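## Task

Lift the mint tin out of the open drawer, set it down on the desk, and then push that drawer fully shut with all its other contents still inside. Cabinets must stay roughly where they were, the robot must not tip over or finish leaning, and the result only counts if it holds without the robot bracing anything.

## Robot and tools

ROBOT. TidyBot++: a wheeled base 0.54 m long, 0.50 m wide, 0.38 m tall on four driven casters, carrying one seven-joint arm with a two-finger gripper. The shoulder sits 0.12 m ahead of the base centre, 0.68 m above the floor. base_camera (pinhole, 644x364) is fixed on the base; wrist_camera (fisheye, 644x476) rides on the hand and looks along it. Loose objects may occasionally get nudged by outside pushes.

FRAMES. Base frame: origin on the floor below the base centre, x ahead, y to the left, z up. hand_pose is expressed in it and marks the midpoint between the finger pads; the hand's own z axis runs out along the fingers, and its y axis is the closing direction. The odometry frame is the base frame as it was when the scene began. base_odometry integrates wheel rotation, so wheel slip shows up as travel; heading grows to the left, range -3.142 to 3.142. base_tilt is in degrees, positive when leaning forward or right, with a fixed bias near 1 degree. Camera calibration lines give K, distortion and T_world_to_cam, which maps base-frame points into the camera frame; expect small errors, larger for the wrist camera.

execute_actions. Argument "actions": a list holding one action or nothing (empty = just report state and images). Optional "cameras": list of "base_camera", "wrist_camera" or "all"; omitted, null or ["all"] returns both, [] returns none. An action may contain:
- "base": exactly one relative move, measured from where the base last reported itself: translate_m (metres, + forward, -2 to 2), strafe_m (metres, + left, -2 to 2) or rotate_rad (radians, + counter-clockwise from above, -6.3 to 6.3). None of these is a pose.
- "joints": absolute target angles by name, in radians, plus gripper_pos. joint_1_rad any angle, swings the whole arm about vertical, + is clockwise from above (opposite to rotate_rad). joint_2_rad shoulder, -2.249 to 2.249. joint_3_rad any angle, twists the upper arm. joint_4_rad elbow, -2.579 to 2.579. joint_5_rad any angle, twists the forearm. joint_6_rad wrist, -2.099 to 2.099. joint_7_rad any angle, twists the hand; hand down, + is counter-clockwise from above, and at 1.57 the fingers part toward left and right. gripper_pos 0 (open) to 1 (closed). Done tolerances: 0.039 for joints 1-4, 0.056 for 5-7, 0.03 for the gripper. Unbounded joints go the short way, so turn more than half a revolution in several steps.
- "speeds": caps for this action only: translate_m and strafe_m 0.05-0.5 m/s, rotate_rad 0.1-1.57 rad/s (default is the maximum).
Base and joint motions start together. A base move needing over 8.667 s, any action over 15 s, an unknown key or an out-of-range number gets the whole call refused. Anything left out of an action may still be driving toward an earlier target.

ARM GEOMETRY. Segments: upper arm 0.42 m, forearm 0.31 m, hand 0.31 m to the hand point. With joint_1_rad 0, joint_3_rad 3.14, joint_5_rad 0 (roughly the start), the arm moves in the base's x-z plane; tilt from vertical (+ forward) is joint_2 for the upper arm, joint_2 - joint_4 for the forearm, joint_2 - joint_4 - joint_6 for the hand. Forward offset from the shoulder = sum of length*sin(tilt); height above it = sum of length*cos(tilt). Joint speed up to 1.39 rad/s (1.22 for joints 5-7). It begins folded, hand down, reaching 0.08 m past the base front with the elbow up to 1.15 m high. A downward-pointing hand reaches at most about 0.94 m height, and only near the base.

GRIPPER. Pad gap is about 85*(1 - gripper_pos) mm. Commanding 1 clamps at roughly 96-120 N per finger. At 1, "done" means empty (or a very thin item); "off_target" means something is held. Closed fingertips reach about 20 mm beyond the hand point.

OTHER TOOLS. wait: "seconds" 0 to 10; the robot keeps its last command and you get the usual state and images. zoom_image: "camera" plus "region" [x0, y0, x1, y1] in pixels of that camera's latest full image, top-left origin, at most 504x504. finished_scene: "scene" = number of the current scene; ends it irreversibly and reports success plus the next task. Ending a reply without any tool call ends everything.

RESULTS. base_status and joint_status describe how the last accepted action ended: "done"; "off_target" (resting short, possibly still pushing); "contact_stop" or "time_out" (target dropped, holding in place); "not_followed" with a "joint command not followed" and "cause:" line when the self-collision check blocked the arm targets (gripper still acts; the held targets may be retried later). on_its_own lists uncommanded motion. motor_effort gives percent of maximum per motor, bracket = peak. "ARM HIT" marks a hard hit on the base or itself. A "pictures" line names the images in order. If a result reports a stop, later calls in that same reply are skipped.

CAUTIONS. Base "done" only means the wheels turned; a blocked base shoves until timeout and may report done while short. Odometry drifts a few cm and degrees over many moves. Friction leaves joints slightly off: resend each joint its last command plus (desired - measured); never command a loaded joint to its current reading, since the arm sags under held weight. Nothing prevents the arm striking the base. Driving while the arm is snagged above about 0.8 m can topple the robot; sideways force on a raised hand can lift wheels; back off to straighten. Torque limits: joints 1-4 fault at 104.5 N m (warning 56.7), joints 5-7 at 51.3 (warning 29.4); a fault freezes arm and gripper for 10 s while the base carries on. Holding loads heats motors: MOTOR HOT at 60 °C, OVER-TEMPERATURE FAULT at 75 °C with weak braking, shown as "limit_stop_at_motor_heat"; resend such targets. The robot holds its last command while you think. Avoid drops, slams, hard shoves and anything falling.

Each tool is called after "Request:" as name(argument=value, ...) on one line, values as JSON.

## Session

Request:
execute_actions(actions=[])

Scene clock: 0.00 s.
base_odometry: x=+0.000 y=+0.000 heading=+0.000 (m, m, rad; odometry frame)
base_tilt: forward=+0.0 right=+0.1 (deg)
base_status: not commanded
joint_positions: joint_1_rad=+0.047 joint_2_rad=-0.342 joint_3_rad=+3.130 joint_4_rad=-2.525 joint_5_rad=+0.039 joint_6_rad=-0.895 joint_7_rad=+1.541 gripper_pos=+0.000
joint_status: not commanded
motor_effort: joint_1_rad=+1 joint_2_rad=-3 joint_3_rad=-1 joint_4_rad=+14 joint_5_rad=+0 joint_6_rad=+1 joint_7_rad=-1 (%)
hand_pose: x=+0.2544 y=-0.0134 z=+0.5869 quat_wxyz=(+0.018, +0.999, -0.022, +0.032) (m; base frame)
pictures: base_camera, wrist_camera
Images, in order (width x height): base_camera 644x364, wrist_camera 644x476.

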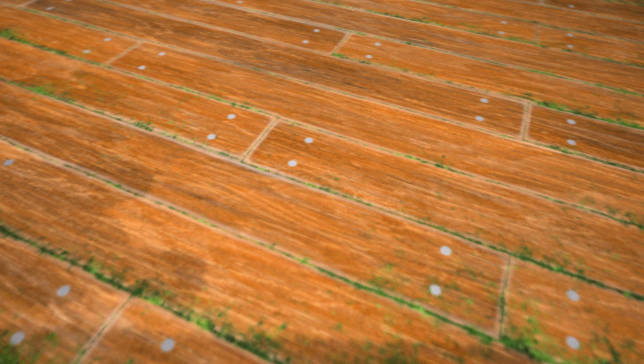

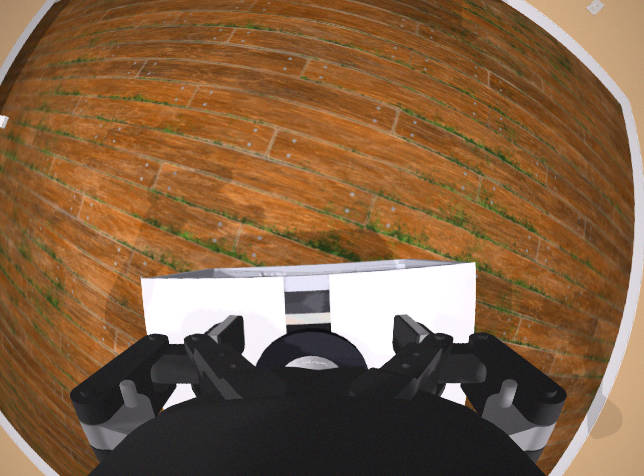

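Request:
execute_actions(actions=[{"joints":{"joint_6_rad":0.3}}], cameras=["wrist_camera"])

Request:
execute_actions(actions=[{"base":{"rotate_rad":2.1}}], cameras=["wrist_camera"])

Scene clock: 2.80 s.
base_odometry: x=+0.000 y=+0.000 heading=+0.000 (m, m, rad; odometry frame)
base_tilt: forward=+0.0 right=+0.0 (deg)
base_status: not commanded
joint_positions: joint_1_rad=+0.047 joint_2_rad=-0.342 joint_3_rad=+3.130 joint_4_rad=-2.525 joint_5_rad=+0.039 joint_6_rad=+0.294 joint_7_rad=+1.541 gripper_pos=+0.000
joint_status: all done
motor_effort: joint_1_rad=+1(1) joint_2_rad=-7(7) joint_3_rad=+0(0) joint_4_rad=+19(20) joint_5_rad=+0(0) joint_6_rad=+9(10) joint_7_rad=+0(1) (%)
hand_pose: x=+0.5305 y=-0.0097 z=+0.7999 quat_wxyz=(+0.010, +0.810, -0.007, +0.586) (m; base frame)
pictures: wrist_camera
camera_calibration (this result's frames):
wrist_camera: T_world_to_cam=[[0.0112041, -0.999932, -0.00327942, -0.013551], [-0.313723, -0.000401159, -0.949514, 0.978743], [0.949448, 0.0116673, -0.313706, -0.117103], [0, 0, 0, 1]] pos_world=[0.41839, -0.0117912, 0.89255]
Images, in order (width x height): wrist_camera 644x476.

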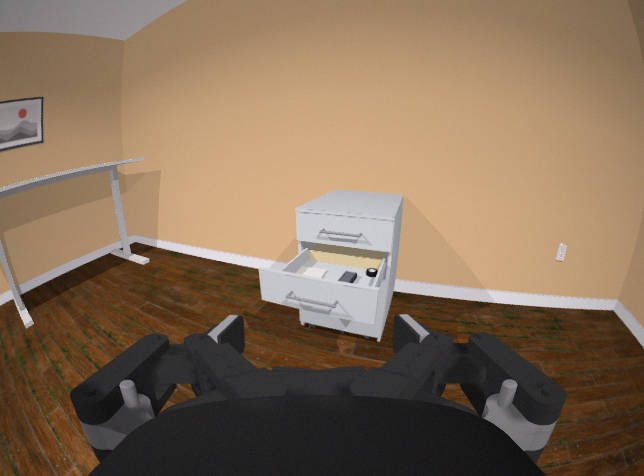

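Scene clock: 5.43 s.
base_odometry: x=+0.000 y=+0.000 heading=+2.099 (m, m, rad; odometry frame)
base_tilt: forward=+0.0 right=+0.0 (deg)
base_status: done
joint_positions: joint_1_rad=+0.047 joint_2_rad=-0.342 joint_3_rad=+3.130 joint_4_rad=-2.525 joint_5_rad=+0.039 joint_6_rad=+0.294 joint_7_rad=+1.541 gripper_pos=+0.000
joint_status: not commanded
motor_effort: joint_1_rad=+1(1) joint_2_rad=-7(8) joint_3_rad=-1(1) joint_4_rad=+19(19) joint_5_rad=+0(1) joint_6_rad=+9(9) joint_7_rad=+0(0) (%)
hand_pose: x=+0.5305 y=-0.0097 z=+0.7999 quat_wxyz=(+0.010, +0.810, -0.007, +0.586) (m; base frame)
pictures: wrist_camera
camera_calibration (this result's frames):
wrist_camera: T_world_to_cam=[[0.0112041, -0.999932, -0.00327952, -0.0135509], [-0.313723, -0.000401066, -0.949514, 0.978743], [0.949448, 0.0116673, -0.313707, -0.117103], [0, 0, 0, 1]] pos_world=[0.41839, -0.0117911, 0.89255]
Images, in order (width x height): wrist_camera 644x476.

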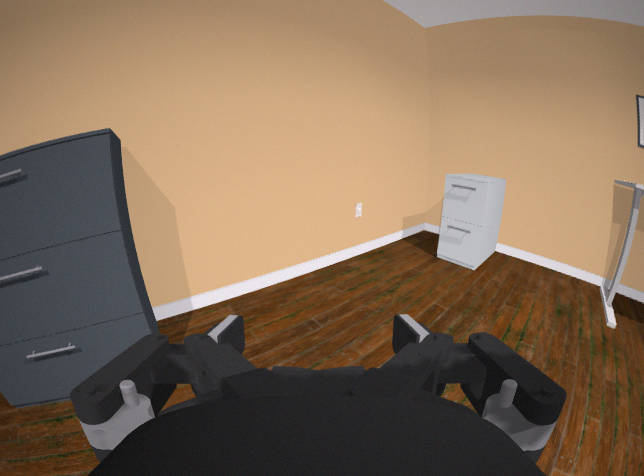

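Request:
execute_actions(actions=[{"base":{"rotate_rad":-2.43}}], cameras=[])

Request:
execute_actions(actions=[{"base":{"strafe_m":0.33},"joints":{"joint_6_rad":-0.3}}], cameras=[])

Request:
execute_actions(actions=[{"base":{"translate_m":0.6},"joints":{"joint_2_rad":0.0,"joint_4_rad":-1.8,"joint_6_rad":-0.9}}])

Scene clock: 12.23 s.
base_odometry: x=+0.000 y=+0.000 heading=-0.330 (m, m, rad; odometry frame)
base_tilt: forward=+0.0 right=+0.0 (deg)
base_status: done
joint_positions: joint_1_rad=+0.047 joint_2_rad=-0.342 joint_3_rad=+3.130 joint_4_rad=-2.525 joint_5_rad=+0.039 joint_6_rad=+0.294 joint_7_rad=+1.541 gripper_pos=+0.000
joint_status: not commanded
motor_effort: joint_1_rad=+1(1) joint_2_rad=-7(8) joint_3_rad=+0(2) joint_4_rad=+19(19) joint_5_rad=+0(1) joint_6_rad=+9(9) joint_7_rad=+0(0) (%)
hand_pose: x=+0.5305 y=-0.0097 z=+0.7999 quat_wxyz=(+0.010, +0.810, -0.007, +0.586) (m; base frame)
pictures: none
No camera images: the call's "cameras" was empty. Leave "cameras" out to get every camera's image.

Scene clock: 14.23 s.
base_odometry: x=+0.108 y=+0.312 heading=-0.331 (m, m, rad; odometry frame)
base_tilt: forward=+0.0 right=+0.1 (deg)
base_status: done
joint_positions: joint_1_rad=+0.047 joint_2_rad=-0.342 joint_3_rad=+3.130 joint_4_rad=-2.525 joint_5_rad=+0.039 joint_6_rad=-0.294 joint_7_rad=+1.541 gripper_pos=+0.000
joint_status: all done
motor_effort: joint_1_rad=+1(0) joint_2_rad=-5(7) joint_3_rad=-1(1) joint_4_rad=+18(20) joint_5_rad=+0(0) joint_6_rad=+6(9) joint_7_rad=+1(1) (%)
hand_pose: x=+0.4266 y=-0.0135 z=+0.6524 quat_wxyz=(+0.014, +0.945, -0.015, +0.326) (m; base frame)
pictures: none
No camera images: the call's "cameras" was empty. Leave "cameras" out to get every camera's image.

Scene clock: 16.80 s.
base_odometry: x=+0.675 y=+0.118 heading=-0.330 (m, m, rad; odometry frame)
base_tilt: forward=+0.0 right=+0.0 (deg)
base_status: done
joint_positions: joint_1_rad=+0.047 joint_2_rad=+0.001 joint_3_rad=+3.130 joint_4_rad=-1.822 joint_5_rad=+0.039 joint_6_rad=-0.868 joint_7_rad=+1.541 gripper_pos=+0.000
joint_status: all done
motor_effort: joint_1_rad=+1(0) joint_2_rad=-19(22) joint_3_rad=-1(0) joint_4_rad=+18(19) joint_5_rad=+0(0) joint_6_rad=+5(8) joint_7_rad=-1(0) (%)
hand_pose: x=+0.5587 y=-0.0236 z=+0.7443 quat_wxyz=(+0.018, +0.974, -0.023, +0.224) (m; base frame)
pictures: base_camera, wrist_camera
camera_calibration (this result's frames):
wrist_camera: T_world_to_cam=[[-0.0364319, -0.999307, -0.00763065, 0.00188401], [-0.899219, 0.0361123, -0.436006, 0.880578], [0.435979, -0.0090229, -0.899912, 0.561455], [0, 0, 0, 1]] pos_world=[0.547119, -0.024851, 0.889211]
Images, in order (width x height): base_camera 644x364, wrist_camera 644x476.

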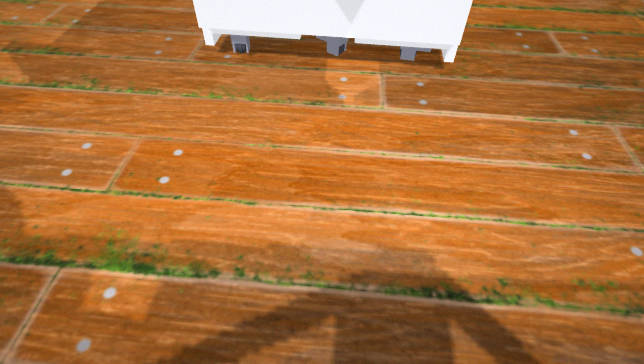

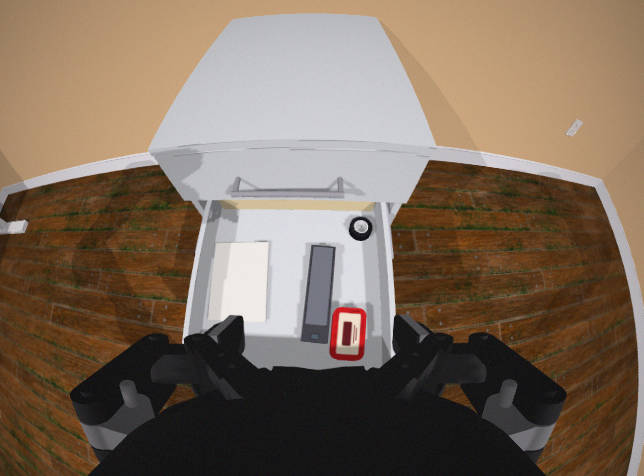

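Request:
execute_actions(actions=[{"base":{"strafe_m":-0.07},"joints":{"joint_2_rad":0.564,"joint_4_rad":-1.59,"joint_6_rad":-1.0}}])

Scene clock: 21.33 s.
base_odometry: x=+0.653 y=+0.051 heading=-0.330 (m, m, rad; odometry frame)
base_tilt: forward=+0.0 right=+0.0 (deg)
base_status: done
joint_positions: joint_1_rad=+0.048 joint_2_rad=+0.564 joint_3_rad=+3.130 joint_4_rad=-1.618 joint_5_rad=+0.039 joint_6_rad=-0.968 joint_7_rad=+1.541 gripper_pos=+0.000
joint_status: all done
motor_effort: joint_1_rad=+1(2) joint_2_rad=-35(37) joint_3_rad=-1(3) joint_4_rad=+13(19) joint_5_rad=+0(0) joint_6_rad=+0(4) joint_7_rad=+1(0) (%)
hand_pose: x=+0.5983 y=-0.0261 z=+0.5461 quat_wxyz=(+0.013, +1.000, -0.023, -0.004) (m; base frame)
pictures: base_camera, wrist_camera
camera_calibration (this result's frames):
wrist_camera: T_world_to_cam=[[-0.0452579, -0.998923, -0.0102616, 0.00603799], [-0.99895, 0.0451818, 0.00753408, 0.647562], [-0.00706233, 0.0105918, -0.999919, 0.686], [0, 0, 0, 1]] pos_world=[0.652, -0.0304925, 0.681127]
Images, in order (width x height): base_camera 644x364, wrist_camera 644x476.

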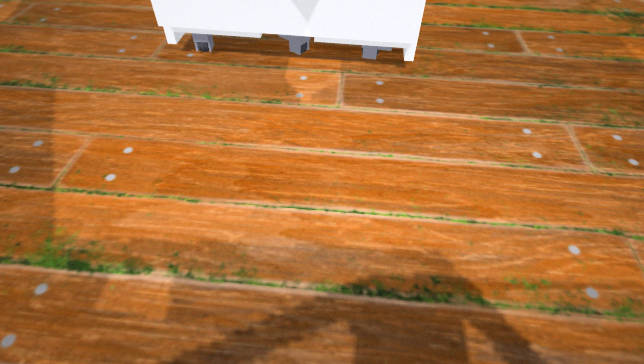

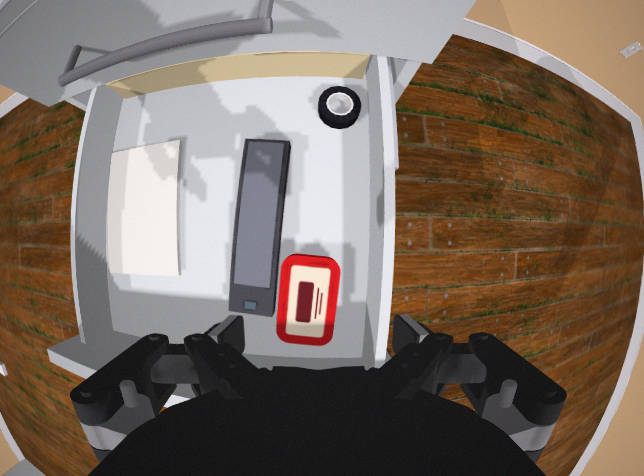

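Request:
execute_actions(actions=[{"base":{"translate_m":0.075},"joints":{"gripper_pos":1,"joint_2_rad":0.68,"joint_4_rad":-1.69,"joint_6_rad":-0.77}}], cameras=[])

Request:
execute_actions(actions=[{"joints":{"joint_2_rad":0.78,"joint_4_rad":-1.723,"joint_6_rad":-0.63}}], cameras=["wrist_camera"])

Request:
execute_actions(actions=[{"base":{"strafe_m":0.07},"speeds":{"strafe_m":0.05}}], cameras=["wrist_camera"])

Scene clock: 28.33 s.
base_odometry: x=+0.724 y=+0.027 heading=-0.330 (m, m, rad; odometry frame)
base_tilt: forward=+0.0 right=+0.0 (deg)
base_status: done
joint_positions: joint_1_rad=+0.048 joint_2_rad=+0.684 joint_3_rad=+3.130 joint_4_rad=-1.663 joint_5_rad=+0.039 joint_6_rad=-0.791 joint_7_rad=+1.541 gripper_pos=+0.999
joint_status: all done
motor_effort: joint_1_rad=+1(2) joint_2_rad=-37(42) joint_3_rad=-1(1) joint_4_rad=+12(16) joint_5_rad=-1(0) joint_6_rad=+1(1) joint_7_rad=+0(0) (%)
hand_pose: x=+0.6096 y=-0.0249 z=+0.4765 quat_wxyz=(+0.010, +1.000, -0.021, +0.002) (m; base frame)
pictures: none
No camera images: the call's "cameras" was empty. Leave "cameras" out to get every camera's image.

Scene clock: 29.30 s.
base_odometry: x=+0.724 y=+0.027 heading=-0.330 (m, m, rad; odometry frame)
base_tilt: forward=+0.0 right=+0.1 (deg)
base_status: not commanded
joint_positions: joint_1_rad=+0.048 joint_2_rad=+0.783 joint_3_rad=+3.130 joint_4_rad=-1.700 joint_5_rad=+0.039 joint_6_rad=-0.657 joint_7_rad=+1.541 gripper_pos=+0.999
joint_status: all done
motor_effort: joint_1_rad=+1(1) joint_2_rad=-38(41) joint_3_rad=-2(1) joint_4_rad=+10(14) joint_5_rad=+0(0) joint_6_rad=+1(0) joint_7_rad=+0(0) (%)
hand_pose: x=+0.6083 y=-0.0234 z=+0.4204 quat_wxyz=(+0.008, +1.000, -0.020, +0.001) (m; base frame)
pictures: wrist_camera
camera_calibration (this result's frames):
wrist_camera: T_world_to_cam=[[-0.0380489, -0.999065, -0.0205293, 0.0078327], [-0.999273, 0.0380907, -0.00164966, 0.662223], [0.0024301, 0.0204516, -0.999788, 0.554768], [0, 0, 0, 1]] pos_world=[0.660692, -0.0287451, 0.555903]
Images, in order (width x height): wrist_camera 644x476.

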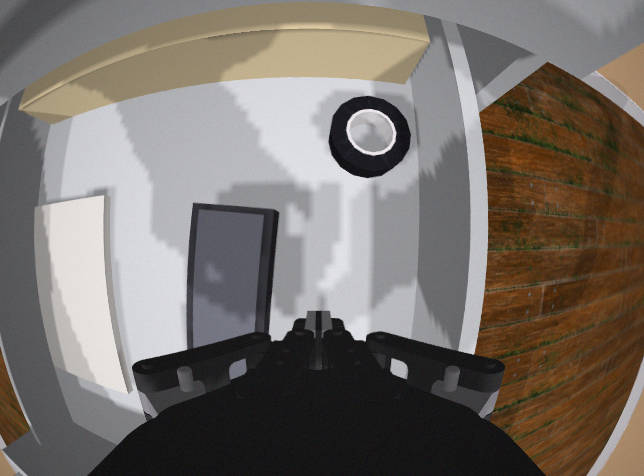

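Scene clock: 31.17 s.
base_odometry: x=+0.747 y=+0.093 heading=-0.331 (m, m, rad; odometry frame)
base_tilt: forward=+0.0 right=+0.0 (deg)
base_status: done
joint_positions: joint_1_rad=+0.048 joint_2_rad=+0.783 joint_3_rad=+3.130 joint_4_rad=-1.700 joint_5_rad=+0.039 joint_6_rad=-0.657 joint_7_rad=+1.541 gripper_pos=+0.999
joint_status: not commanded
motor_effort: joint_1_rad=+1(2) joint_2_rad=-38(39) joint_3_rad=-2(4) joint_4_rad=+10(10) joint_5_rad=+0(1) joint_6_rad=+0(1) joint_7_rad=+1(0) (%)
hand_pose: x=+0.6083 y=-0.0234 z=+0.4204 quat_wxyz=(+0.008, +1.000, -0.020, +0.001) (m; base frame)
pictures: wrist_camera
camera_calibration (this result's frames):
wrist_camera: T_world_to_cam=[[-0.0380146, -0.999066, -0.0205294, 0.00782866], [-0.999274, 0.0380564, -0.00164996, 0.662224], [0.00242969, 0.0204517, -0.999788, 0.554768], [0, 0, 0, 1]] pos_world=[0.660693, -0.0287265, 0.555903]
Images, in order (width x height): wrist_camera 644x476.

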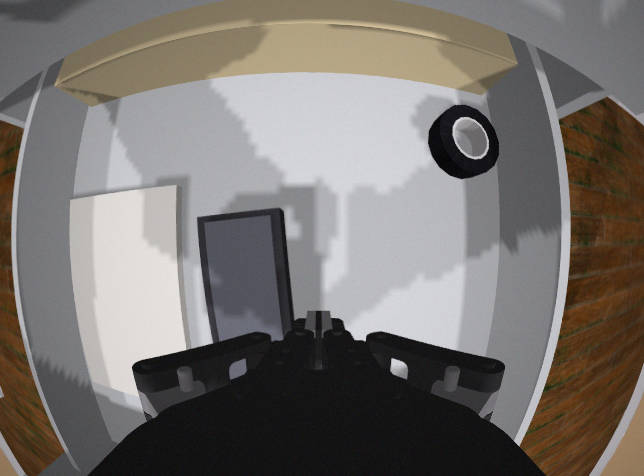

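Request:
execute_actions(actions=[{"base":{"strafe_m":-0.062},"joints":{"joint_2_rad":0.66,"joint_4_rad":-1.66,"joint_6_rad":-0.82,"joint_7_rad":1.5}}], cameras=[])

Request:
execute_actions(actions=[{"base":{"translate_m":-0.085},"joints":{"gripper_pos":0.05}}], cameras=["wrist_camera"])

Scene clock: 34.00 s.
base_odometry: x=+0.726 y=+0.035 heading=-0.330 (m, m, rad; odometry frame)
base_tilt: forward=+0.0 right=+0.0 (deg)
base_status: done
joint_positions: joint_1_rad=+0.051 joint_2_rad=+0.657 joint_3_rad=+3.130 joint_4_rad=-1.679 joint_5_rad=+0.039 joint_6_rad=-0.793 joint_7_rad=+1.541 gripper_pos=+0.999
joint_status: all done
motor_effort: joint_1_rad=+1(5) joint_2_rad=-37(41) joint_3_rad=+0(3) joint_4_rad=+12(13) joint_5_rad=+0(1) joint_6_rad=+0(1) joint_7_rad=+0(1) (%)
hand_pose: x=+0.6060 y=-0.0263 z=+0.4863 quat_wxyz=(+0.010, +1.000, -0.022, +0.006) (m; base frame)
pictures: none
No camera images: the call's "cameras" was empty. Leave "cameras" out to get every camera's image.

Scene clock: 35.20 s.
base_odometry: x=+0.646 y=+0.062 heading=-0.330 (m, m, rad; odometry frame)
base_tilt: forward=+0.0 right=+0.1 (deg)
base_status: done
joint_positions: joint_1_rad=+0.051 joint_2_rad=+0.658 joint_3_rad=+3.130 joint_4_rad=-1.678 joint_5_rad=+0.039 joint_6_rad=-0.794 joint_7_rad=+1.541 gripper_pos=+0.050
joint_status: all done
motor_effort: joint_1_rad=+1(4) joint_2_rad=-36(40) joint_3_rad=-2(4) joint_4_rad=+13(14) joint_5_rad=+0(1) joint_6_rad=+1(2) joint_7_rad=+1(0) (%)
hand_pose: x=+0.6060 y=-0.0263 z=+0.4861 quat_wxyz=(+0.010, +1.000, -0.022, +0.006) (m; base frame)
pictures: wrist_camera
camera_calibration (this result's frames):
wrist_camera: T_world_to_cam=[[-0.0435177, -0.998932, -0.0155036, 0.00709421], [-0.998972, 0.0437062, -0.0120356, 0.665226], [0.0127004, 0.0149639, -0.999807, 0.614179], [0, 0, 0, 1]] pos_world=[0.657051, -0.0311784, 0.622177]
Images, in order (width x height): wrist_camera 644x476.

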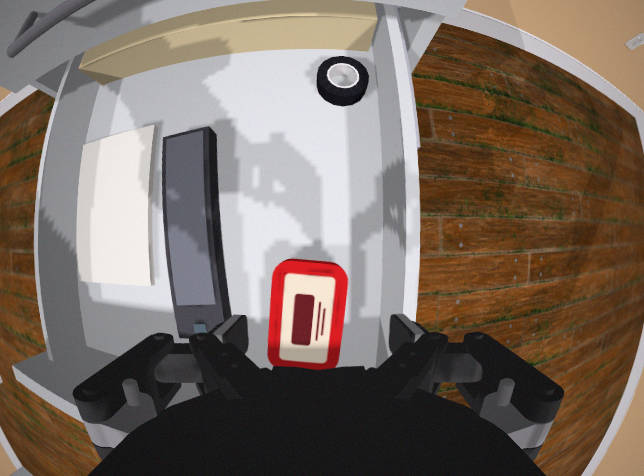

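Request:
execute_actions(actions=[{"base":{"strafe_m":0.012},"joints":{"joint_2_rad":0.76,"joint_4_rad":-1.72,"joint_6_rad":-0.65,"joint_7_rad":1.43,"gripper_pos":0}}], cameras=["wrist_camera"])

Scene clock: 37.30 s.
base_odometry: x=+0.650 y=+0.074 heading=-0.330 (m, m, rad; odometry frame)
base_tilt: forward=+0.0 right=+0.0 (deg)
base_status: done
joint_positions: joint_1_rad=+0.047 joint_2_rad=+0.763 joint_3_rad=+3.130 joint_4_rad=-1.700 joint_5_rad=+0.039 joint_6_rad=-0.676 joint_7_rad=+1.469 gripper_pos=+0.000
joint_status: all done
motor_effort: joint_1_rad=+1(4) joint_2_rad=-38(41) joint_3_rad=-1(5) joint_4_rad=+11(13) joint_5_rad=+0(1) joint_6_rad=+0(2) joint_7_rad=+0(1) (%)
hand_pose: x=+0.6071 y=-0.0234 z=+0.4300 quat_wxyz=(+0.008, +0.998, -0.055, +0.001) (m; base frame)
pictures: wrist_camera
camera_calibration (this result's frames):
wrist_camera: T_world_to_cam=[[-0.109426, -0.993795, -0.0199544, 0.0511818], [-0.993981, 0.109509, -0.00312539, 0.660174], [0.00529118, 0.0194923, -0.999796, 0.562671], [0, 0, 0, 1]] pos_world=[0.658823, -0.0323986, 0.565641]
Images, in order (width x height): wrist_camera 644x476.

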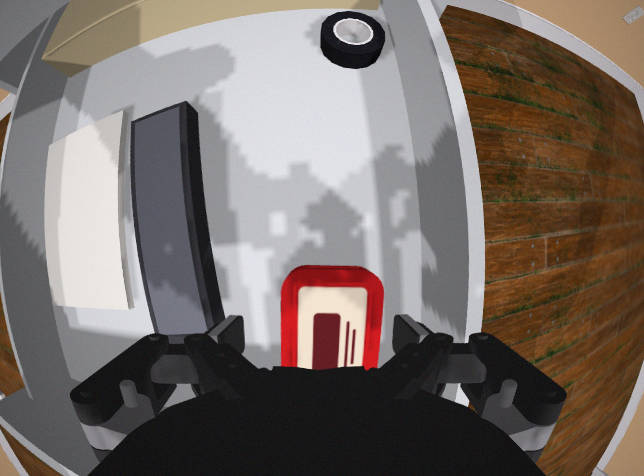

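Request:
execute_actions(actions=[{"base":{"strafe_m":-0.005},"joints":{"joint_2_rad":0.82,"joint_4_rad":-1.74,"joint_6_rad":-0.575}}], cameras=["wrist_camera"])

Request:
execute_actions(actions=[{"joints":{"gripper_pos":1}}], cameras=["wrist_camera"])

Scene clock: 39.70 s.
base_odometry: x=+0.648 y=+0.069 heading=-0.330 (m, m, rad; odometry frame)
base_tilt: forward=+0.0 right=+0.0 (deg)
base_status: done
joint_positions: joint_1_rad=+0.042 joint_2_rad=+0.797 joint_3_rad=+3.127 joint_4_rad=-1.709 joint_5_rad=+0.039 joint_6_rad=-0.604 joint_7_rad=+1.468 gripper_pos=+0.000
joint_status: all done
motor_effort: joint_1_rad=+5(7) joint_2_rad=-32(40) joint_3_rad=+2(4) joint_4_rad=+8(12) joint_5_rad=+1(2) joint_6_rad=+0(4) joint_7_rad=+0(0) (%)
hand_pose: x=+0.6160 y=-0.0185 z=+0.4121 quat_wxyz=(+0.005, +0.999, -0.051, +0.016) (m; base frame)
pictures: wrist_camera
camera_calibration (this result's frames):
wrist_camera: T_world_to_cam=[[-0.100457, -0.994575, -0.0269893, 0.0540025], [-0.994321, 0.101315, -0.0325737, 0.680659], [0.0351314, 0.0235638, -0.999105, 0.525983], [0, 0, 0, 1]] pos_world=[0.66374, -0.0276458, 0.549141]
Images, in order (width x height): wrist_camera 644x476.

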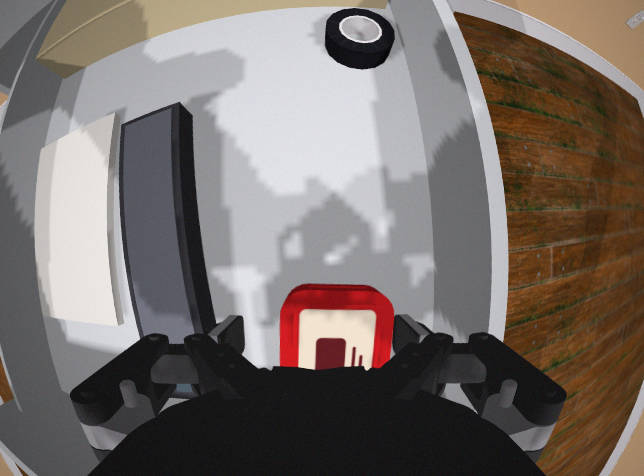

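Scene clock: 40.80 s.
base_odometry: x=+0.648 y=+0.069 heading=-0.330 (m, m, rad; odometry frame)
base_tilt: forward=+0.0 right=+0.0 (deg)
base_status: not commanded
joint_positions: joint_1_rad=+0.043 joint_2_rad=+0.799 joint_3_rad=+3.126 joint_4_rad=-1.712 joint_5_rad=+0.036 joint_6_rad=-0.603 joint_7_rad=+1.468 gripper_pos=+0.364
joint_status: gripper_pos off_target (ended at +0.364, target +1.000)
motor_effort: joint_1_rad=+1(4) joint_2_rad=-35(38) joint_3_rad=-1(6) joint_4_rad=+10(10) joint_5_rad=-1(4) joint_6_rad=+1(3) joint_7_rad=-1(0) (%)
hand_pose: x=+0.6140 y=-0.0180 z=+0.4103 quat_wxyz=(+0.004, +0.999, -0.053, +0.014) (m; base frame)
pictures: wrist_camera
camera_calibration (this result's frames):
wrist_camera: T_world_to_cam=[[-0.102961, -0.994267, -0.0288407, 0.0566171], [-0.994214, 0.103762, -0.0277963, 0.676486], [0.0306295, 0.0258119, -0.999197, 0.527103], [0, 0, 0, 1]] pos_world=[0.662256, -0.0275064, 0.547116]
Images, in order (width x height): wrist_camera 644x476.

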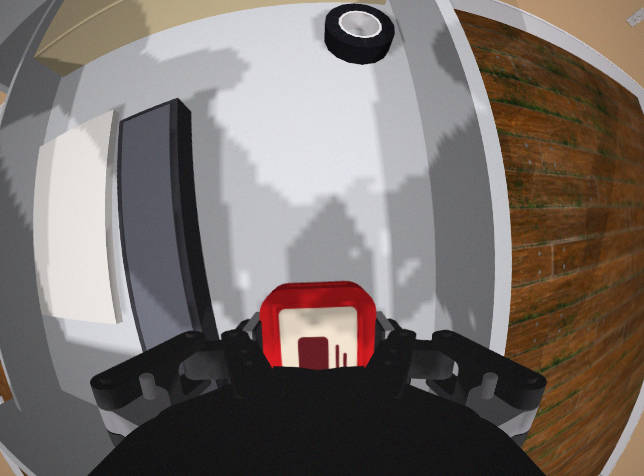

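Request:
execute_actions(actions=[{"base":{"strafe_m":0.012},"speeds":{"strafe_m":0.05}}], cameras=[])

Request:
execute_actions(actions=[{"joints":{"gripper_pos":0.2}}], cameras=[])

Request:
execute_actions(actions=[{"base":{"translate_m":-0.015},"joints":{"joint_2_rad":0.82}}], cameras=[])

Request:
execute_actions(actions=[{"joints":{"gripper_pos":1}}], cameras=["wrist_camera"])

Request:
execute_actions(actions=[{"joints":{"joint_2_rad":0.5,"joint_4_rad":-1.59,"joint_6_rad":-1.0}}], cameras=["wrist_camera"])

Scene clock: 44.77 s.
base_odometry: x=+0.652 y=+0.081 heading=-0.330 (m, m, rad; odometry frame)
base_tilt: forward=+0.0 right=+0.1 (deg)
base_status: done
joint_positions: joint_1_rad=+0.047 joint_2_rad=+0.799 joint_3_rad=+3.129 joint_4_rad=-1.712 joint_5_rad=+0.036 joint_6_rad=-0.603 joint_7_rad=+1.468 gripper_pos=+0.364
joint_status: not commanded
motor_effort: joint_1_rad=+1(4) joint_2_rad=-34(35) joint_3_rad=-1(5) joint_4_rad=+9(10) joint_5_rad=+0(2) joint_6_rad=+1(2) joint_7_rad=+0(1) (%)
hand_pose: x=+0.6138 y=-0.0211 z=+0.4103 quat_wxyz=(+0.005, +0.998, -0.055, +0.014) (m; base frame)
pictures: none
No camera images: the call's "cameras" was empty. Leave "cameras" out to get every camera's image.

Scene clock: 45.77 s.
base_odometry: x=+0.652 y=+0.081 heading=-0.330 (m, m, rad; odometry frame)
base_tilt: forward=+0.0 right=+0.1 (deg)
base_status: not commanded
joint_positions: joint_1_rad=+0.047 joint_2_rad=+0.806 joint_3_rad=+3.129 joint_4_rad=-1.713 joint_5_rad=+0.036 joint_6_rad=-0.603 joint_7_rad=+1.468 gripper_pos=+0.200
joint_status: all done
motor_effort: joint_1_rad=+1(2) joint_2_rad=-36(39) joint_3_rad=-2(4) joint_4_rad=+9(10) joint_5_rad=+0(1) joint_6_rad=+1(2) joint_7_rad=-1(0) (%)
hand_pose: x=+0.6116 y=-0.0210 z=+0.4067 quat_wxyz=(+0.005, +0.998, -0.055, +0.010) (m; base frame)
pictures: none
No camera images: the call's "cameras" was empty. Leave "cameras" out to get every camera's image.

Scene clock: 46.47 s.
base_odometry: x=+0.638 y=+0.086 heading=-0.330 (m, m, rad; odometry frame)
base_tilt: forward=+0.0 right=+0.0 (deg)
base_status: done
joint_positions: joint_1_rad=+0.047 joint_2_rad=+0.805 joint_3_rad=+3.129 joint_4_rad=-1.716 joint_5_rad=+0.036 joint_6_rad=-0.599 joint_7_rad=+1.468 gripper_pos=+0.200
joint_status: all done
motor_effort: joint_1_rad=+1(2) joint_2_rad=-38(38) joint_3_rad=-1(3) joint_4_rad=+9(10) joint_5_rad=+0(1) joint_6_rad=+1(1) joint_7_rad=+0(1) (%)
hand_pose: x=+0.6116 y=-0.0210 z=+0.4067 quat_wxyz=(+0.005, +0.998, -0.055, +0.011) (m; base frame)
pictures: none
No camera images: the call's "cameras" was empty. Leave "cameras" out to get every camera's image.

Scene clock: 47.47 s.
base_odometry: x=+0.638 y=+0.086 heading=-0.330 (m, m, rad; odometry frame)
base_tilt: forward=+0.0 right=+0.0 (deg)
base_status: not commanded
joint_positions: joint_1_rad=+0.047 joint_2_rad=+0.798 joint_3_rad=+3.128 joint_4_rad=-1.716 joint_5_rad=+0.036 joint_6_rad=-0.599 joint_7_rad=+1.468 gripper_pos=+0.364
joint_status: gripper_pos off_target (ended at +0.364, target +1.000)
motor_effort: joint_1_rad=+1(4) joint_2_rad=-34(36) joint_3_rad=-1(4) joint_4_rad=+8(10) joint_5_rad=+0(2) joint_6_rad=+1(3) joint_7_rad=-1(0) (%)
hand_pose: x=+0.6135 y=-0.0206 z=+0.4103 quat_wxyz=(+0.005, +0.998, -0.055, +0.015) (m; base frame)
pictures: wrist_camera
camera_calibration (this result's frames):
wrist_camera: T_world_to_cam=[[-0.107511, -0.993815, -0.0278198, 0.0563458], [-0.99367, 0.108328, -0.0297574, 0.676864], [0.032587, 0.0244445, -0.99917, 0.525922], [0, 0, 0, 1]] pos_world=[0.661499, -0.0301818, 0.547194]
Images, in order (width x height): wrist_camera 644x476.

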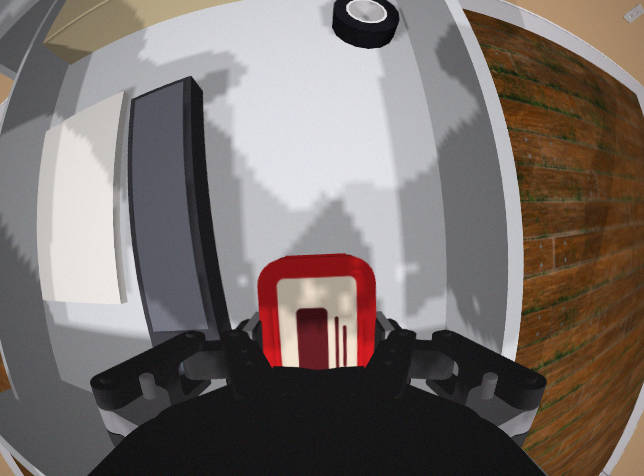

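Scene clock: 49.10 s.
base_odometry: x=+0.638 y=+0.086 heading=-0.330 (m, m, rad; odometry frame)
base_tilt: forward=+0.0 right=+0.0 (deg)
base_status: not commanded
joint_positions: joint_1_rad=+0.047 joint_2_rad=+0.501 joint_3_rad=+3.128 joint_4_rad=-1.611 joint_5_rad=+0.036 joint_6_rad=-0.972 joint_7_rad=+1.468 gripper_pos=+0.364
joint_status: all done
motor_effort: joint_1_rad=+1(1) joint_2_rad=-35(43) joint_3_rad=-1(1) joint_4_rad=+15(16) joint_5_rad=+0(0) joint_6_rad=+1(1) joint_7_rad=+0(0) (%)
hand_pose: x=+0.6077 y=-0.0241 z=+0.5781 quat_wxyz=(+0.011, +0.998, -0.059, +0.029) (m; base frame)
pictures: wrist_camera
camera_calibration (this result's frames):
wrist_camera: T_world_to_cam=[[-0.114484, -0.993268, -0.0176478, 0.055248], [-0.991583, 0.115335, -0.0588246, 0.692188], [0.060464, 0.0107648, -0.998112, 0.67604], [0, 0, 0, 1]] pos_world=[0.651811, -0.0322349, 0.716457]
Images, in order (width x height): wrist_camera 644x476.

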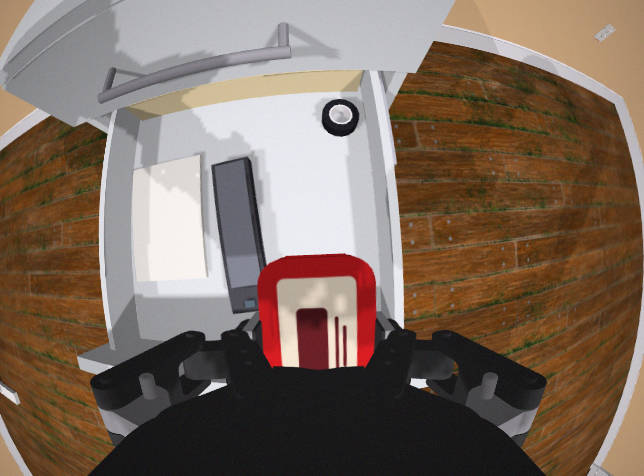

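Request:
execute_actions(actions=[{"joints":{"joint_2_rad":0.1,"joint_4_rad":-0.8,"joint_6_rad":-1.4,"joint_7_rad":1.56},"base":{"translate_m":-0.15}}], cameras=[])

Request:
execute_actions(actions=[{"base":{"rotate_rad":1.53}}], cameras=[])

Request:
execute_actions(actions=[{"base":{"translate_m":0.6}}])

Scene clock: 53.07 s.
base_odometry: x=+0.496 y=+0.134 heading=-0.330 (m, m, rad; odometry frame)
base_tilt: forward=+0.0 right=+0.0 (deg)
base_status: done
joint_positions: joint_1_rad=+0.047 joint_2_rad=+0.104 joint_3_rad=+3.128 joint_4_rad=-0.825 joint_5_rad=+0.036 joint_6_rad=-1.372 joint_7_rad=+1.519 gripper_pos=+0.364
joint_status: all done
motor_effort: joint_1_rad=+1(3) joint_2_rad=-23(40) joint_3_rad=-1(2) joint_4_rad=+19(21) joint_5_rad=+0(0) joint_6_rad=+8(8) joint_7_rad=+0(0) (%)
hand_pose: x=+0.6454 y=-0.0276 z=+1.0807 quat_wxyz=(+0.013, +0.912, -0.043, +0.408) (m; base frame)
pictures: none
No camera images: the call's "cameras" was empty. Leave "cameras" out to get every camera's image.

Scene clock: 55.33 s.
base_odometry: x=+0.496 y=+0.134 heading=+1.199 (m, m, rad; odometry frame)
base_tilt: forward=+0.0 right=+0.0 (deg)
base_status: done
joint_positions: joint_1_rad=+0.043 joint_2_rad=+0.115 joint_3_rad=+3.127 joint_4_rad=-0.825 joint_5_rad=+0.036 joint_6_rad=-1.373 joint_7_rad=+1.519 gripper_pos=+0.364
joint_status: not commanded
motor_effort: joint_1_rad=+0(3) joint_2_rad=-24(28) joint_3_rad=-1(4) joint_4_rad=+19(20) joint_5_rad=+0(1) joint_6_rad=+8(8) joint_7_rad=+1(0) (%)
hand_pose: x=+0.6497 y=-0.0255 z=+1.0747 quat_wxyz=(+0.012, +0.914, -0.041, +0.402) (m; base frame)
pictures: none
No camera images: the call's "cameras" was empty. Leave "cameras" out to get every camera's image.

Scene clock: 57.90 s.
base_odometry: x=+0.713 y=+0.694 heading=+1.200 (m, m, rad; odometry frame)
base_tilt: forward=+0.0 right=+0.0 (deg)
base_status: done
joint_positions: joint_1_rad=+0.043 joint_2_rad=+0.108 joint_3_rad=+3.127 joint_4_rad=-0.825 joint_5_rad=+0.036 joint_6_rad=-1.377 joint_7_rad=+1.519 gripper_pos=+0.364
joint_status: not commanded
motor_effort: joint_1_rad=+1(0) joint_2_rad=-23(27) joint_3_rad=-1(2) joint_4_rad=+18(19) joint_5_rad=+0(0) joint_6_rad=+8(8) joint_7_rad=+0(0) (%)
hand_pose: x=+0.6462 y=-0.0254 z=+1.0775 quat_wxyz=(+0.012, +0.914, -0.041, +0.404) (m; base frame)
pictures: base_camera, wrist_camera
camera_calibration (this result's frames):
wrist_camera: T_world_to_cam=[[-0.0572591, -0.997779, -0.0340277, 0.0477424], [-0.670978, 0.0636986, -0.738736, 1.28403], [0.739263, -0.0194675, -0.673136, 0.382566], [0, 0, 0, 1]] pos_world=[0.581474, -0.026707, 1.2077]
Images, in order (width x height): base_camera 644x364, wrist_camera 644x476.

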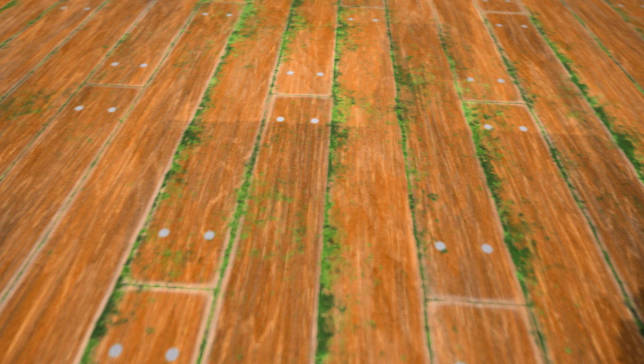

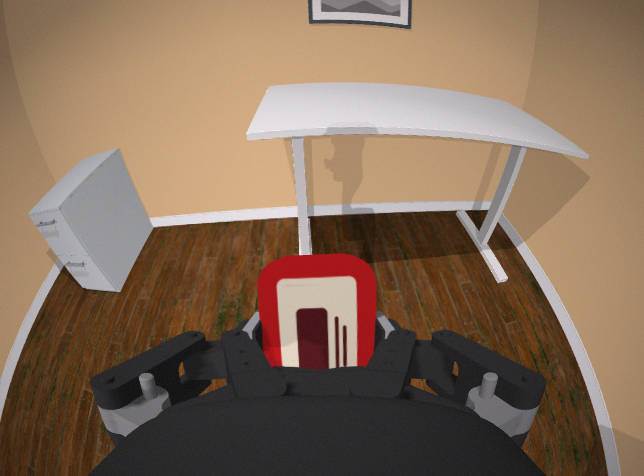

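Request:
execute_actions(actions=[{"base":{"strafe_m":-0.35},"joints":{"joint_2_rad":0.28,"joint_4_rad":-0.42,"joint_6_rad":-1.75}}], cameras=[])

Request:
execute_actions(actions=[{"base":{"translate_m":0.5}}])

Scene clock: 62.43 s.
base_odometry: x=+1.039 y=+0.567 heading=+1.201 (m, m, rad; odometry frame)
base_tilt: forward=+0.0 right=+0.1 (deg)
base_status: done
joint_positions: joint_1_rad=+0.046 joint_2_rad=+0.277 joint_3_rad=+3.127 joint_4_rad=-0.451 joint_5_rad=+0.036 joint_6_rad=-1.724 joint_7_rad=+1.519 gripper_pos=+0.364
joint_status: all done
motor_effort: joint_1_rad=+0(2) joint_2_rad=-27(29) joint_3_rad=-1(2) joint_4_rad=+15(19) joint_5_rad=+0(1) joint_6_rad=+7(8) joint_7_rad=-1(1) (%)
hand_pose: x=+0.6405 y=-0.0284 z=+1.0813 quat_wxyz=(+0.011, +0.940, -0.049, +0.338) (m; base frame)
pictures: none
No camera images: the call's "cameras" was empty. Leave "cameras" out to get every camera's image.

Scene clock: 64.93 s.
base_odometry: x=+1.220 y=+1.033 heading=+1.200 (m, m, rad; odometry frame)
base_tilt: forward=+0.0 right=+0.1 (deg)
base_status: done
joint_positions: joint_1_rad=+0.046 joint_2_rad=+0.291 joint_3_rad=+3.127 joint_4_rad=-0.447 joint_5_rad=+0.036 joint_6_rad=-1.726 joint_7_rad=+1.519 gripper_pos=+0.364
joint_status: not commanded
motor_effort: joint_1_rad=+1(2) joint_2_rad=-28(32) joint_3_rad=-1(1) joint_4_rad=+15(16) joint_5_rad=-1(0) joint_6_rad=+7(8) joint_7_rad=+1(0) (%)
hand_pose: x=+0.6455 y=-0.0286 z=+1.0750 quat_wxyz=(+0.011, +0.942, -0.049, +0.332) (m; base frame)
pictures: base_camera, wrist_camera
camera_calibration (this result's frames):
wrist_camera: T_world_to_cam=[[-0.0758709, -0.996334, -0.0395193, 0.0623535], [-0.774593, 0.0838501, -0.626878, 1.22912], [0.627893, -0.0169504, -0.778115, 0.566207], [0, 0, 0, 1]] pos_world=[0.601283, -0.0313398, 1.21355]
Images, in order (width x height): base_camera 644x364, wrist_camera 644x476.

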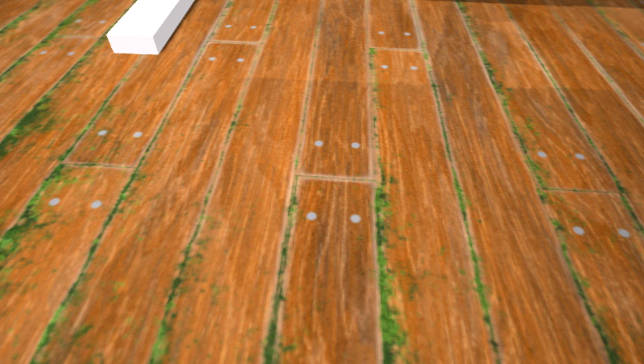

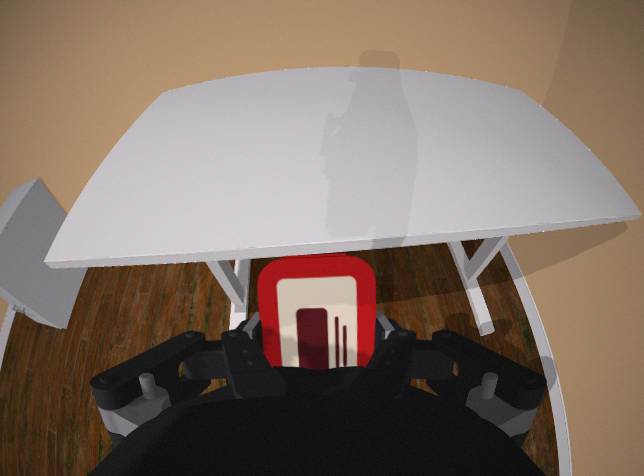

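Request:
execute_actions(actions=[{"base":{"translate_m":0.39}}], cameras=[])

Request:
execute_actions(actions=[{"joints":{"joint_6_rad":-2.095}}], cameras=[])

Request:
execute_actions(actions=[{"joints":{"joint_4_rad":-0.56}}], cameras=["wrist_camera"])

Scene clock: 69.70 s.
base_odometry: x=+1.362 y=+1.397 heading=+1.200 (m, m, rad; odometry frame)
base_tilt: forward=+0.0 right=+0.0 (deg)
base_status: done
joint_positions: joint_1_rad=+0.046 joint_2_rad=+0.291 joint_3_rad=+3.127 joint_4_rad=-0.446 joint_5_rad=+0.036 joint_6_rad=-1.727 joint_7_rad=+1.519 gripper_pos=+0.364
joint_status: not commanded
motor_effort: joint_1_rad=+1(1) joint_2_rad=-28(32) joint_3_rad=-2(2) joint_4_rad=+16(17) joint_5_rad=+0(1) joint_6_rad=+7(7) joint_7_rad=+0(0) (%)
hand_pose: x=+0.6453 y=-0.0286 z=+1.0753 quat_wxyz=(+0.011, +0.942, -0.049, +0.332) (m; base frame)
pictures: none
No camera images: the call's "cameras" was empty. Leave "cameras" out to get every camera's image.

Scene clock: 70.53 s.
base_odometry: x=+1.362 y=+1.397 heading=+1.200 (m, m, rad; odometry frame)
base_tilt: forward=+0.0 right=+0.0 (deg)
base_status: not commanded
joint_positions: joint_1_rad=+0.046 joint_2_rad=+0.288 joint_3_rad=+3.127 joint_4_rad=-0.445 joint_5_rad=+0.036 joint_6_rad=-2.092 joint_7_rad=+1.519 gripper_pos=+0.364
joint_status: all done
motor_effort: joint_1_rad=+1(1) joint_2_rad=-25(28) joint_3_rad=-2(1) joint_4_rad=+14(16) joint_5_rad=+0(0) joint_6_rad=+4(8) joint_7_rad=+1(0) (%)
hand_pose: x=+0.5449 y=-0.0238 z=+1.0233 quat_wxyz=(+0.011, +0.986, -0.053, +0.158) (m; base frame)
pictures: none
No camera images: the call's "cameras" was empty. Leave "cameras" out to get every camera's image.

Scene clock: 71.57 s.
base_odometry: x=+1.362 y=+1.397 heading=+1.200 (m, m, rad; odometry frame)
base_tilt: forward=+0.0 right=+0.0 (deg)
base_status: not commanded
joint_positions: joint_1_rad=+0.046 joint_2_rad=+0.287 joint_3_rad=+3.127 joint_4_rad=-0.541 joint_5_rad=+0.036 joint_6_rad=-2.092 joint_7_rad=+1.519 gripper_pos=+0.364
joint_status: all done
motor_effort: joint_1_rad=+1(1) joint_2_rad=-26(28) joint_3_rad=+0(1) joint_4_rad=+15(15) joint_5_rad=+0(0) joint_6_rad=+3(4) joint_7_rad=+0(0) (%)
hand_pose: x=+0.5373 y=-0.0234 z=+0.9943 quat_wxyz=(+0.012, +0.992, -0.053, +0.110) (m; base frame)
pictures: wrist_camera
camera_calibration (this result's frames):
wrist_camera: T_world_to_cam=[[-0.0981331, -0.994889, -0.0237714, 0.0525314], [-0.970237, 0.100961, -0.220107, 0.795347], [0.221382, 0.00146414, -0.975186, 0.986181], [0, 0, 0, 1]] pos_world=[0.558508, -0.0294797, 1.13802]
Images, in order (width x height): wrist_camera 644x476.

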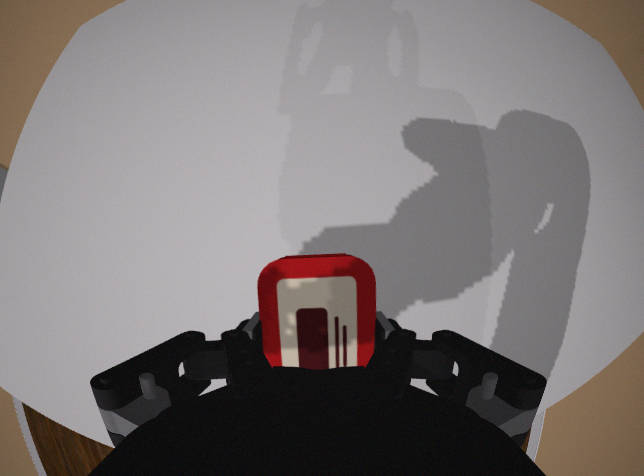

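Request:
execute_actions(actions=[{"joints":{"joint_4_rad":-0.65}}], cameras=["wrist_camera"])

Scene clock: 73.80 s.
base_odometry: x=+1.362 y=+1.397 heading=+1.200 (m, m, rad; odometry frame)
base_tilt: forward=+0.0 right=+0.1 (deg)
base_status: not commanded
joint_positions: joint_1_rad=+0.046 joint_2_rad=+0.272 joint_3_rad=+3.127 joint_4_rad=-0.631 joint_5_rad=+0.036 joint_6_rad=-2.092 joint_7_rad=+1.519 gripper_pos=+0.364
joint_status: all done
motor_effort: joint_1_rad=+1(1) joint_2_rad=-24(28) joint_3_rad=-1(1) joint_4_rad=+14(14) joint_5_rad=+0(0) joint_6_rad=+2(2) joint_7_rad=+0(0) (%)
hand_pose: x=+0.5236 y=-0.0228 z=+0.9738 quat_wxyz=(+0.012, +0.996, -0.052, +0.073) (m; base frame)
pictures: wrist_camera
camera_calibration (this result's frames):
wrist_camera: T_world_to_cam=[[-0.099365, -0.994877, -0.0185988, 0.046921], [-0.984018, 0.101022, -0.146636, 0.713148], [0.147764, 0.00373104, -0.989016, 1.02133], [0, 0, 0, 1]] pos_world=[0.555497, -0.0291734, 1.11556]
Images, in order (width x height): wrist_camera 644x476.

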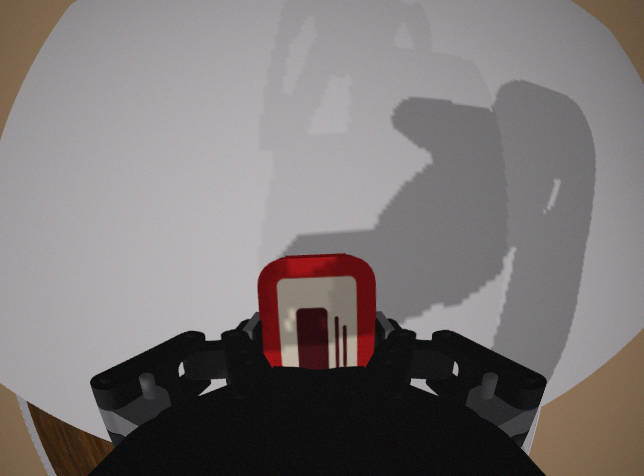

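Request:
execute_actions(actions=[{"joints":{"gripper_pos":0}}], cameras=[])

Request:
execute_actions(actions=[{"joints":{"joint_4_rad":-0.4}}], cameras=["wrist_camera"])

Request:
execute_actions(actions=[{"base":{"translate_m":-0.6}}], cameras=[])

Request:
execute_actions(actions=[{"base":{"strafe_m":0.5},"joints":{"joint_4_rad":-2.18,"joint_6_rad":0.83,"gripper_pos":1}}], cameras=[])

Request:
execute_actions(actions=[{"base":{"translate_m":-0.8},"joints":{"joint_2_rad":0.85}}], cameras=[])

Request:
execute_actions(actions=[{"base":{"rotate_rad":-1.57}}])

Scene clock: 79.07 s.
base_odometry: x=+1.362 y=+1.397 heading=+1.200 (m, m, rad; odometry frame)
base_tilt: forward=+0.0 right=+0.0 (deg)
base_status: not commanded
joint_positions: joint_1_rad=+0.046 joint_2_rad=+0.273 joint_3_rad=+3.127 joint_4_rad=-0.631 joint_5_rad=+0.036 joint_6_rad=-2.092 joint_7_rad=+1.519 gripper_pos=+0.000
joint_status: all done
motor_effort: joint_1_rad=+1(1) joint_2_rad=-25(26) joint_3_rad=-1(0) joint_4_rad=+14(15) joint_5_rad=+0(0) joint_6_rad=+2(2) joint_7_rad=+0(0) (%)
hand_pose: x=+0.5238 y=-0.0228 z=+0.9735 quat_wxyz=(+0.012, +0.996, -0.052, +0.073) (m; base frame)
pictures: none
No camera images: the call's "cameras" was empty. Leave "cameras" out to get every camera's image.

Scene clock: 80.37 s.
base_odometry: x=+1.362 y=+1.397 heading=+1.200 (m, m, rad; odometry frame)
base_tilt: forward=+0.0 right=+0.0 (deg)
base_status: not commanded
joint_positions: joint_1_rad=+0.046 joint_2_rad=+0.275 joint_3_rad=+3.127 joint_4_rad=-0.423 joint_5_rad=+0.036 joint_6_rad=-2.092 joint_7_rad=+1.519 gripper_pos=+0.000
joint_status: all done
motor_effort: joint_1_rad=+1(1) joint_2_rad=-25(27) joint_3_rad=-1(1) joint_4_rad=+13(15) joint_5_rad=+0(0) joint_6_rad=+4(4) joint_7_rad=+0(1) (%)
hand_pose: x=+0.5418 y=-0.0236 z=+1.0353 quat_wxyz=(+0.010, +0.983, -0.053, +0.175) (m; base frame)
pictures: wrist_camera
camera_calibration (this result's frames):
wrist_camera: T_world_to_cam=[[-0.0949824, -0.994967, -0.0319341, 0.0604519], [-0.933507, 0.100165, -0.344283, 0.917365], [0.345749, -0.00289018, -0.938322, 0.919517], [0, 0, 0, 1]] pos_world=[0.544187, -0.0290829, 1.18057]
Images, in order (width x height): wrist_camera 644x476.

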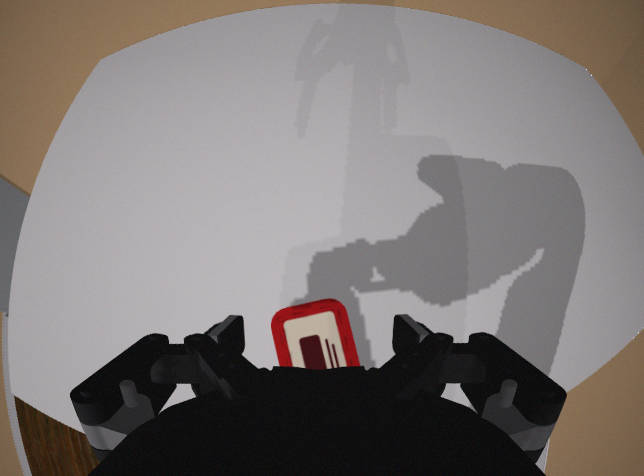

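Scene clock: 83.20 s.
base_odometry: x=+1.145 y=+0.838 heading=+1.200 (m, m, rad; odometry frame)
base_tilt: forward=+0.0 right=+0.0 (deg)
base_status: done
joint_positions: joint_1_rad=+0.047 joint_2_rad=+0.275 joint_3_rad=+3.127 joint_4_rad=-0.422 joint_5_rad=+0.036 joint_6_rad=-2.092 joint_7_rad=+1.519 gripper_pos=+0.000
joint_status: not commanded
motor_effort: joint_1_rad=+1(3) joint_2_rad=-24(28) joint_3_rad=-1(1) joint_4_rad=+13(14) joint_5_rad=+0(0) joint_6_rad=+4(5) joint_7_rad=+0(0) (%)
hand_pose: x=+0.5416 y=-0.0237 z=+1.0360 quat_wxyz=(+0.010, +0.983, -0.053, +0.176) (m; base frame)
pictures: none
No camera images: the call's "cameras" was empty. Leave "cameras" out to get every camera's image.

Scene clock: 86.63 s.
base_odometry: x=+0.679 y=+1.019 heading=+1.200 (m, m, rad; odometry frame)
base_tilt: forward=+0.0 right=+0.1 (deg)
base_status: done
joint_positions: joint_1_rad=+0.044 joint_2_rad=+0.274 joint_3_rad=+3.127 joint_4_rad=-2.155 joint_5_rad=+0.036 joint_6_rad=+0.802 joint_7_rad=+1.519 gripper_pos=+0.999
joint_status: all done
motor_effort: joint_1_rad=+1(4) joint_2_rad=-28(34) joint_3_rad=-1(1) joint_4_rad=+18(22) joint_5_rad=+0(0) joint_6_rad=+10(10) joint_7_rad=+1(0) (%)
hand_pose: x=+0.7490 y=-0.0099 z=+0.8312 quat_wxyz=(-0.010, +0.727, -0.013, +0.687) (m; base frame)
pictures: none
No camera images: the call's "cameras" was empty. Leave "cameras" out to get every camera's image.

Scene clock: 89.60 s.
base_odometry: x=+0.389 y=+0.273 heading=+1.200 (m, m, rad; odometry frame)
base_tilt: forward=+0.0 right=+0.0 (deg)
base_status: done
joint_positions: joint_1_rad=+0.044 joint_2_rad=+0.847 joint_3_rad=+3.127 joint_4_rad=-2.161 joint_5_rad=+0.036 joint_6_rad=+0.803 joint_7_rad=+1.519 gripper_pos=+0.999
joint_status: all done
motor_effort: joint_1_rad=+1(2) joint_2_rad=-36(39) joint_3_rad=-2(2) joint_4_rad=+8(16) joint_5_rad=+0(0) joint_6_rad=+8(10) joint_7_rad=+0(1) (%)
hand_pose: x=+0.7267 y=-0.0089 z=+0.4649 quat_wxyz=(-0.015, +0.892, -0.023, +0.451) (m; base frame)
pictures: none
No camera images: the call's "cameras" was empty. Leave "cameras" out to get every camera's image.

Scene clock: 92.07 s.
base_odometry: x=+0.389 y=+0.273 heading=-0.369 (m, m, rad; odometry frame)
base_tilt: forward=+0.0 right=+0.1 (deg)
base_status: done
joint_positions: joint_1_rad=+0.056 joint_2_rad=+0.847 joint_3_rad=+3.132 joint_4_rad=-2.161 joint_5_rad=+0.036 joint_6_rad=+0.804 joint_7_rad=+1.519 gripper_pos=+0.999
joint_status: not commanded
motor_effort: joint_1_rad=+1(4) joint_2_rad=-36(37) joint_3_rad=-2(6) joint_4_rad=+7(7) joint_5_rad=+0(1) joint_6_rad=+8(8) joint_7_rad=+0(0) (%)
hand_pose: x=+0.7265 y=-0.0189 z=+0.4649 quat_wxyz=(-0.010, +0.892, -0.029, +0.452) (m; base frame)
pictures: base_camera, wrist_camera
camera_calibration (this result's frames):
wrist_camera: T_world_to_cam=[[-0.0139567, -0.997821, -0.0644789, 0.0206716], [-0.59069, 0.060258, -0.804645, 0.857155], [0.806778, 0.0268568, -0.590245, -0.175749], [0, 0, 0, 1]] pos_world=[0.648392, -0.0263039, 0.587304]
Images, in order (width x height): base_camera 644x364, wrist_camera 644x476.

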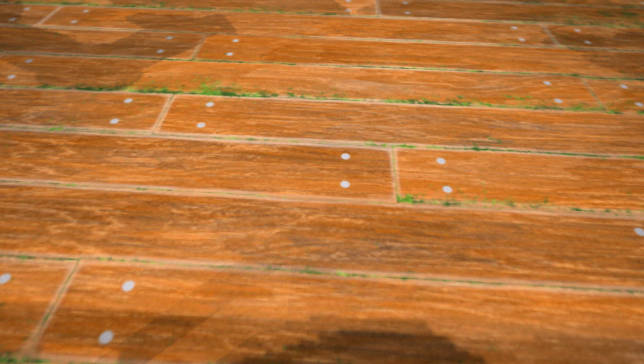

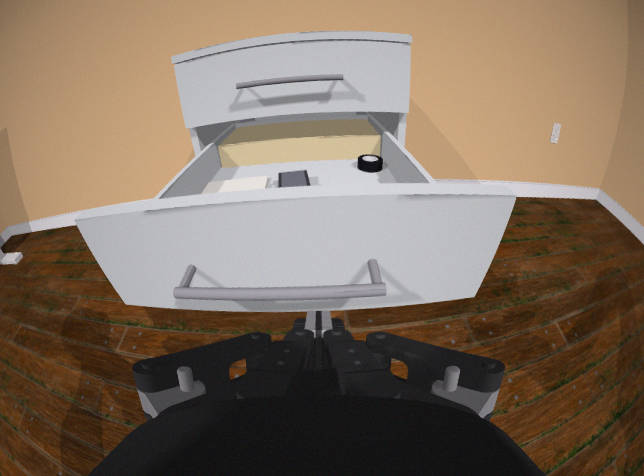

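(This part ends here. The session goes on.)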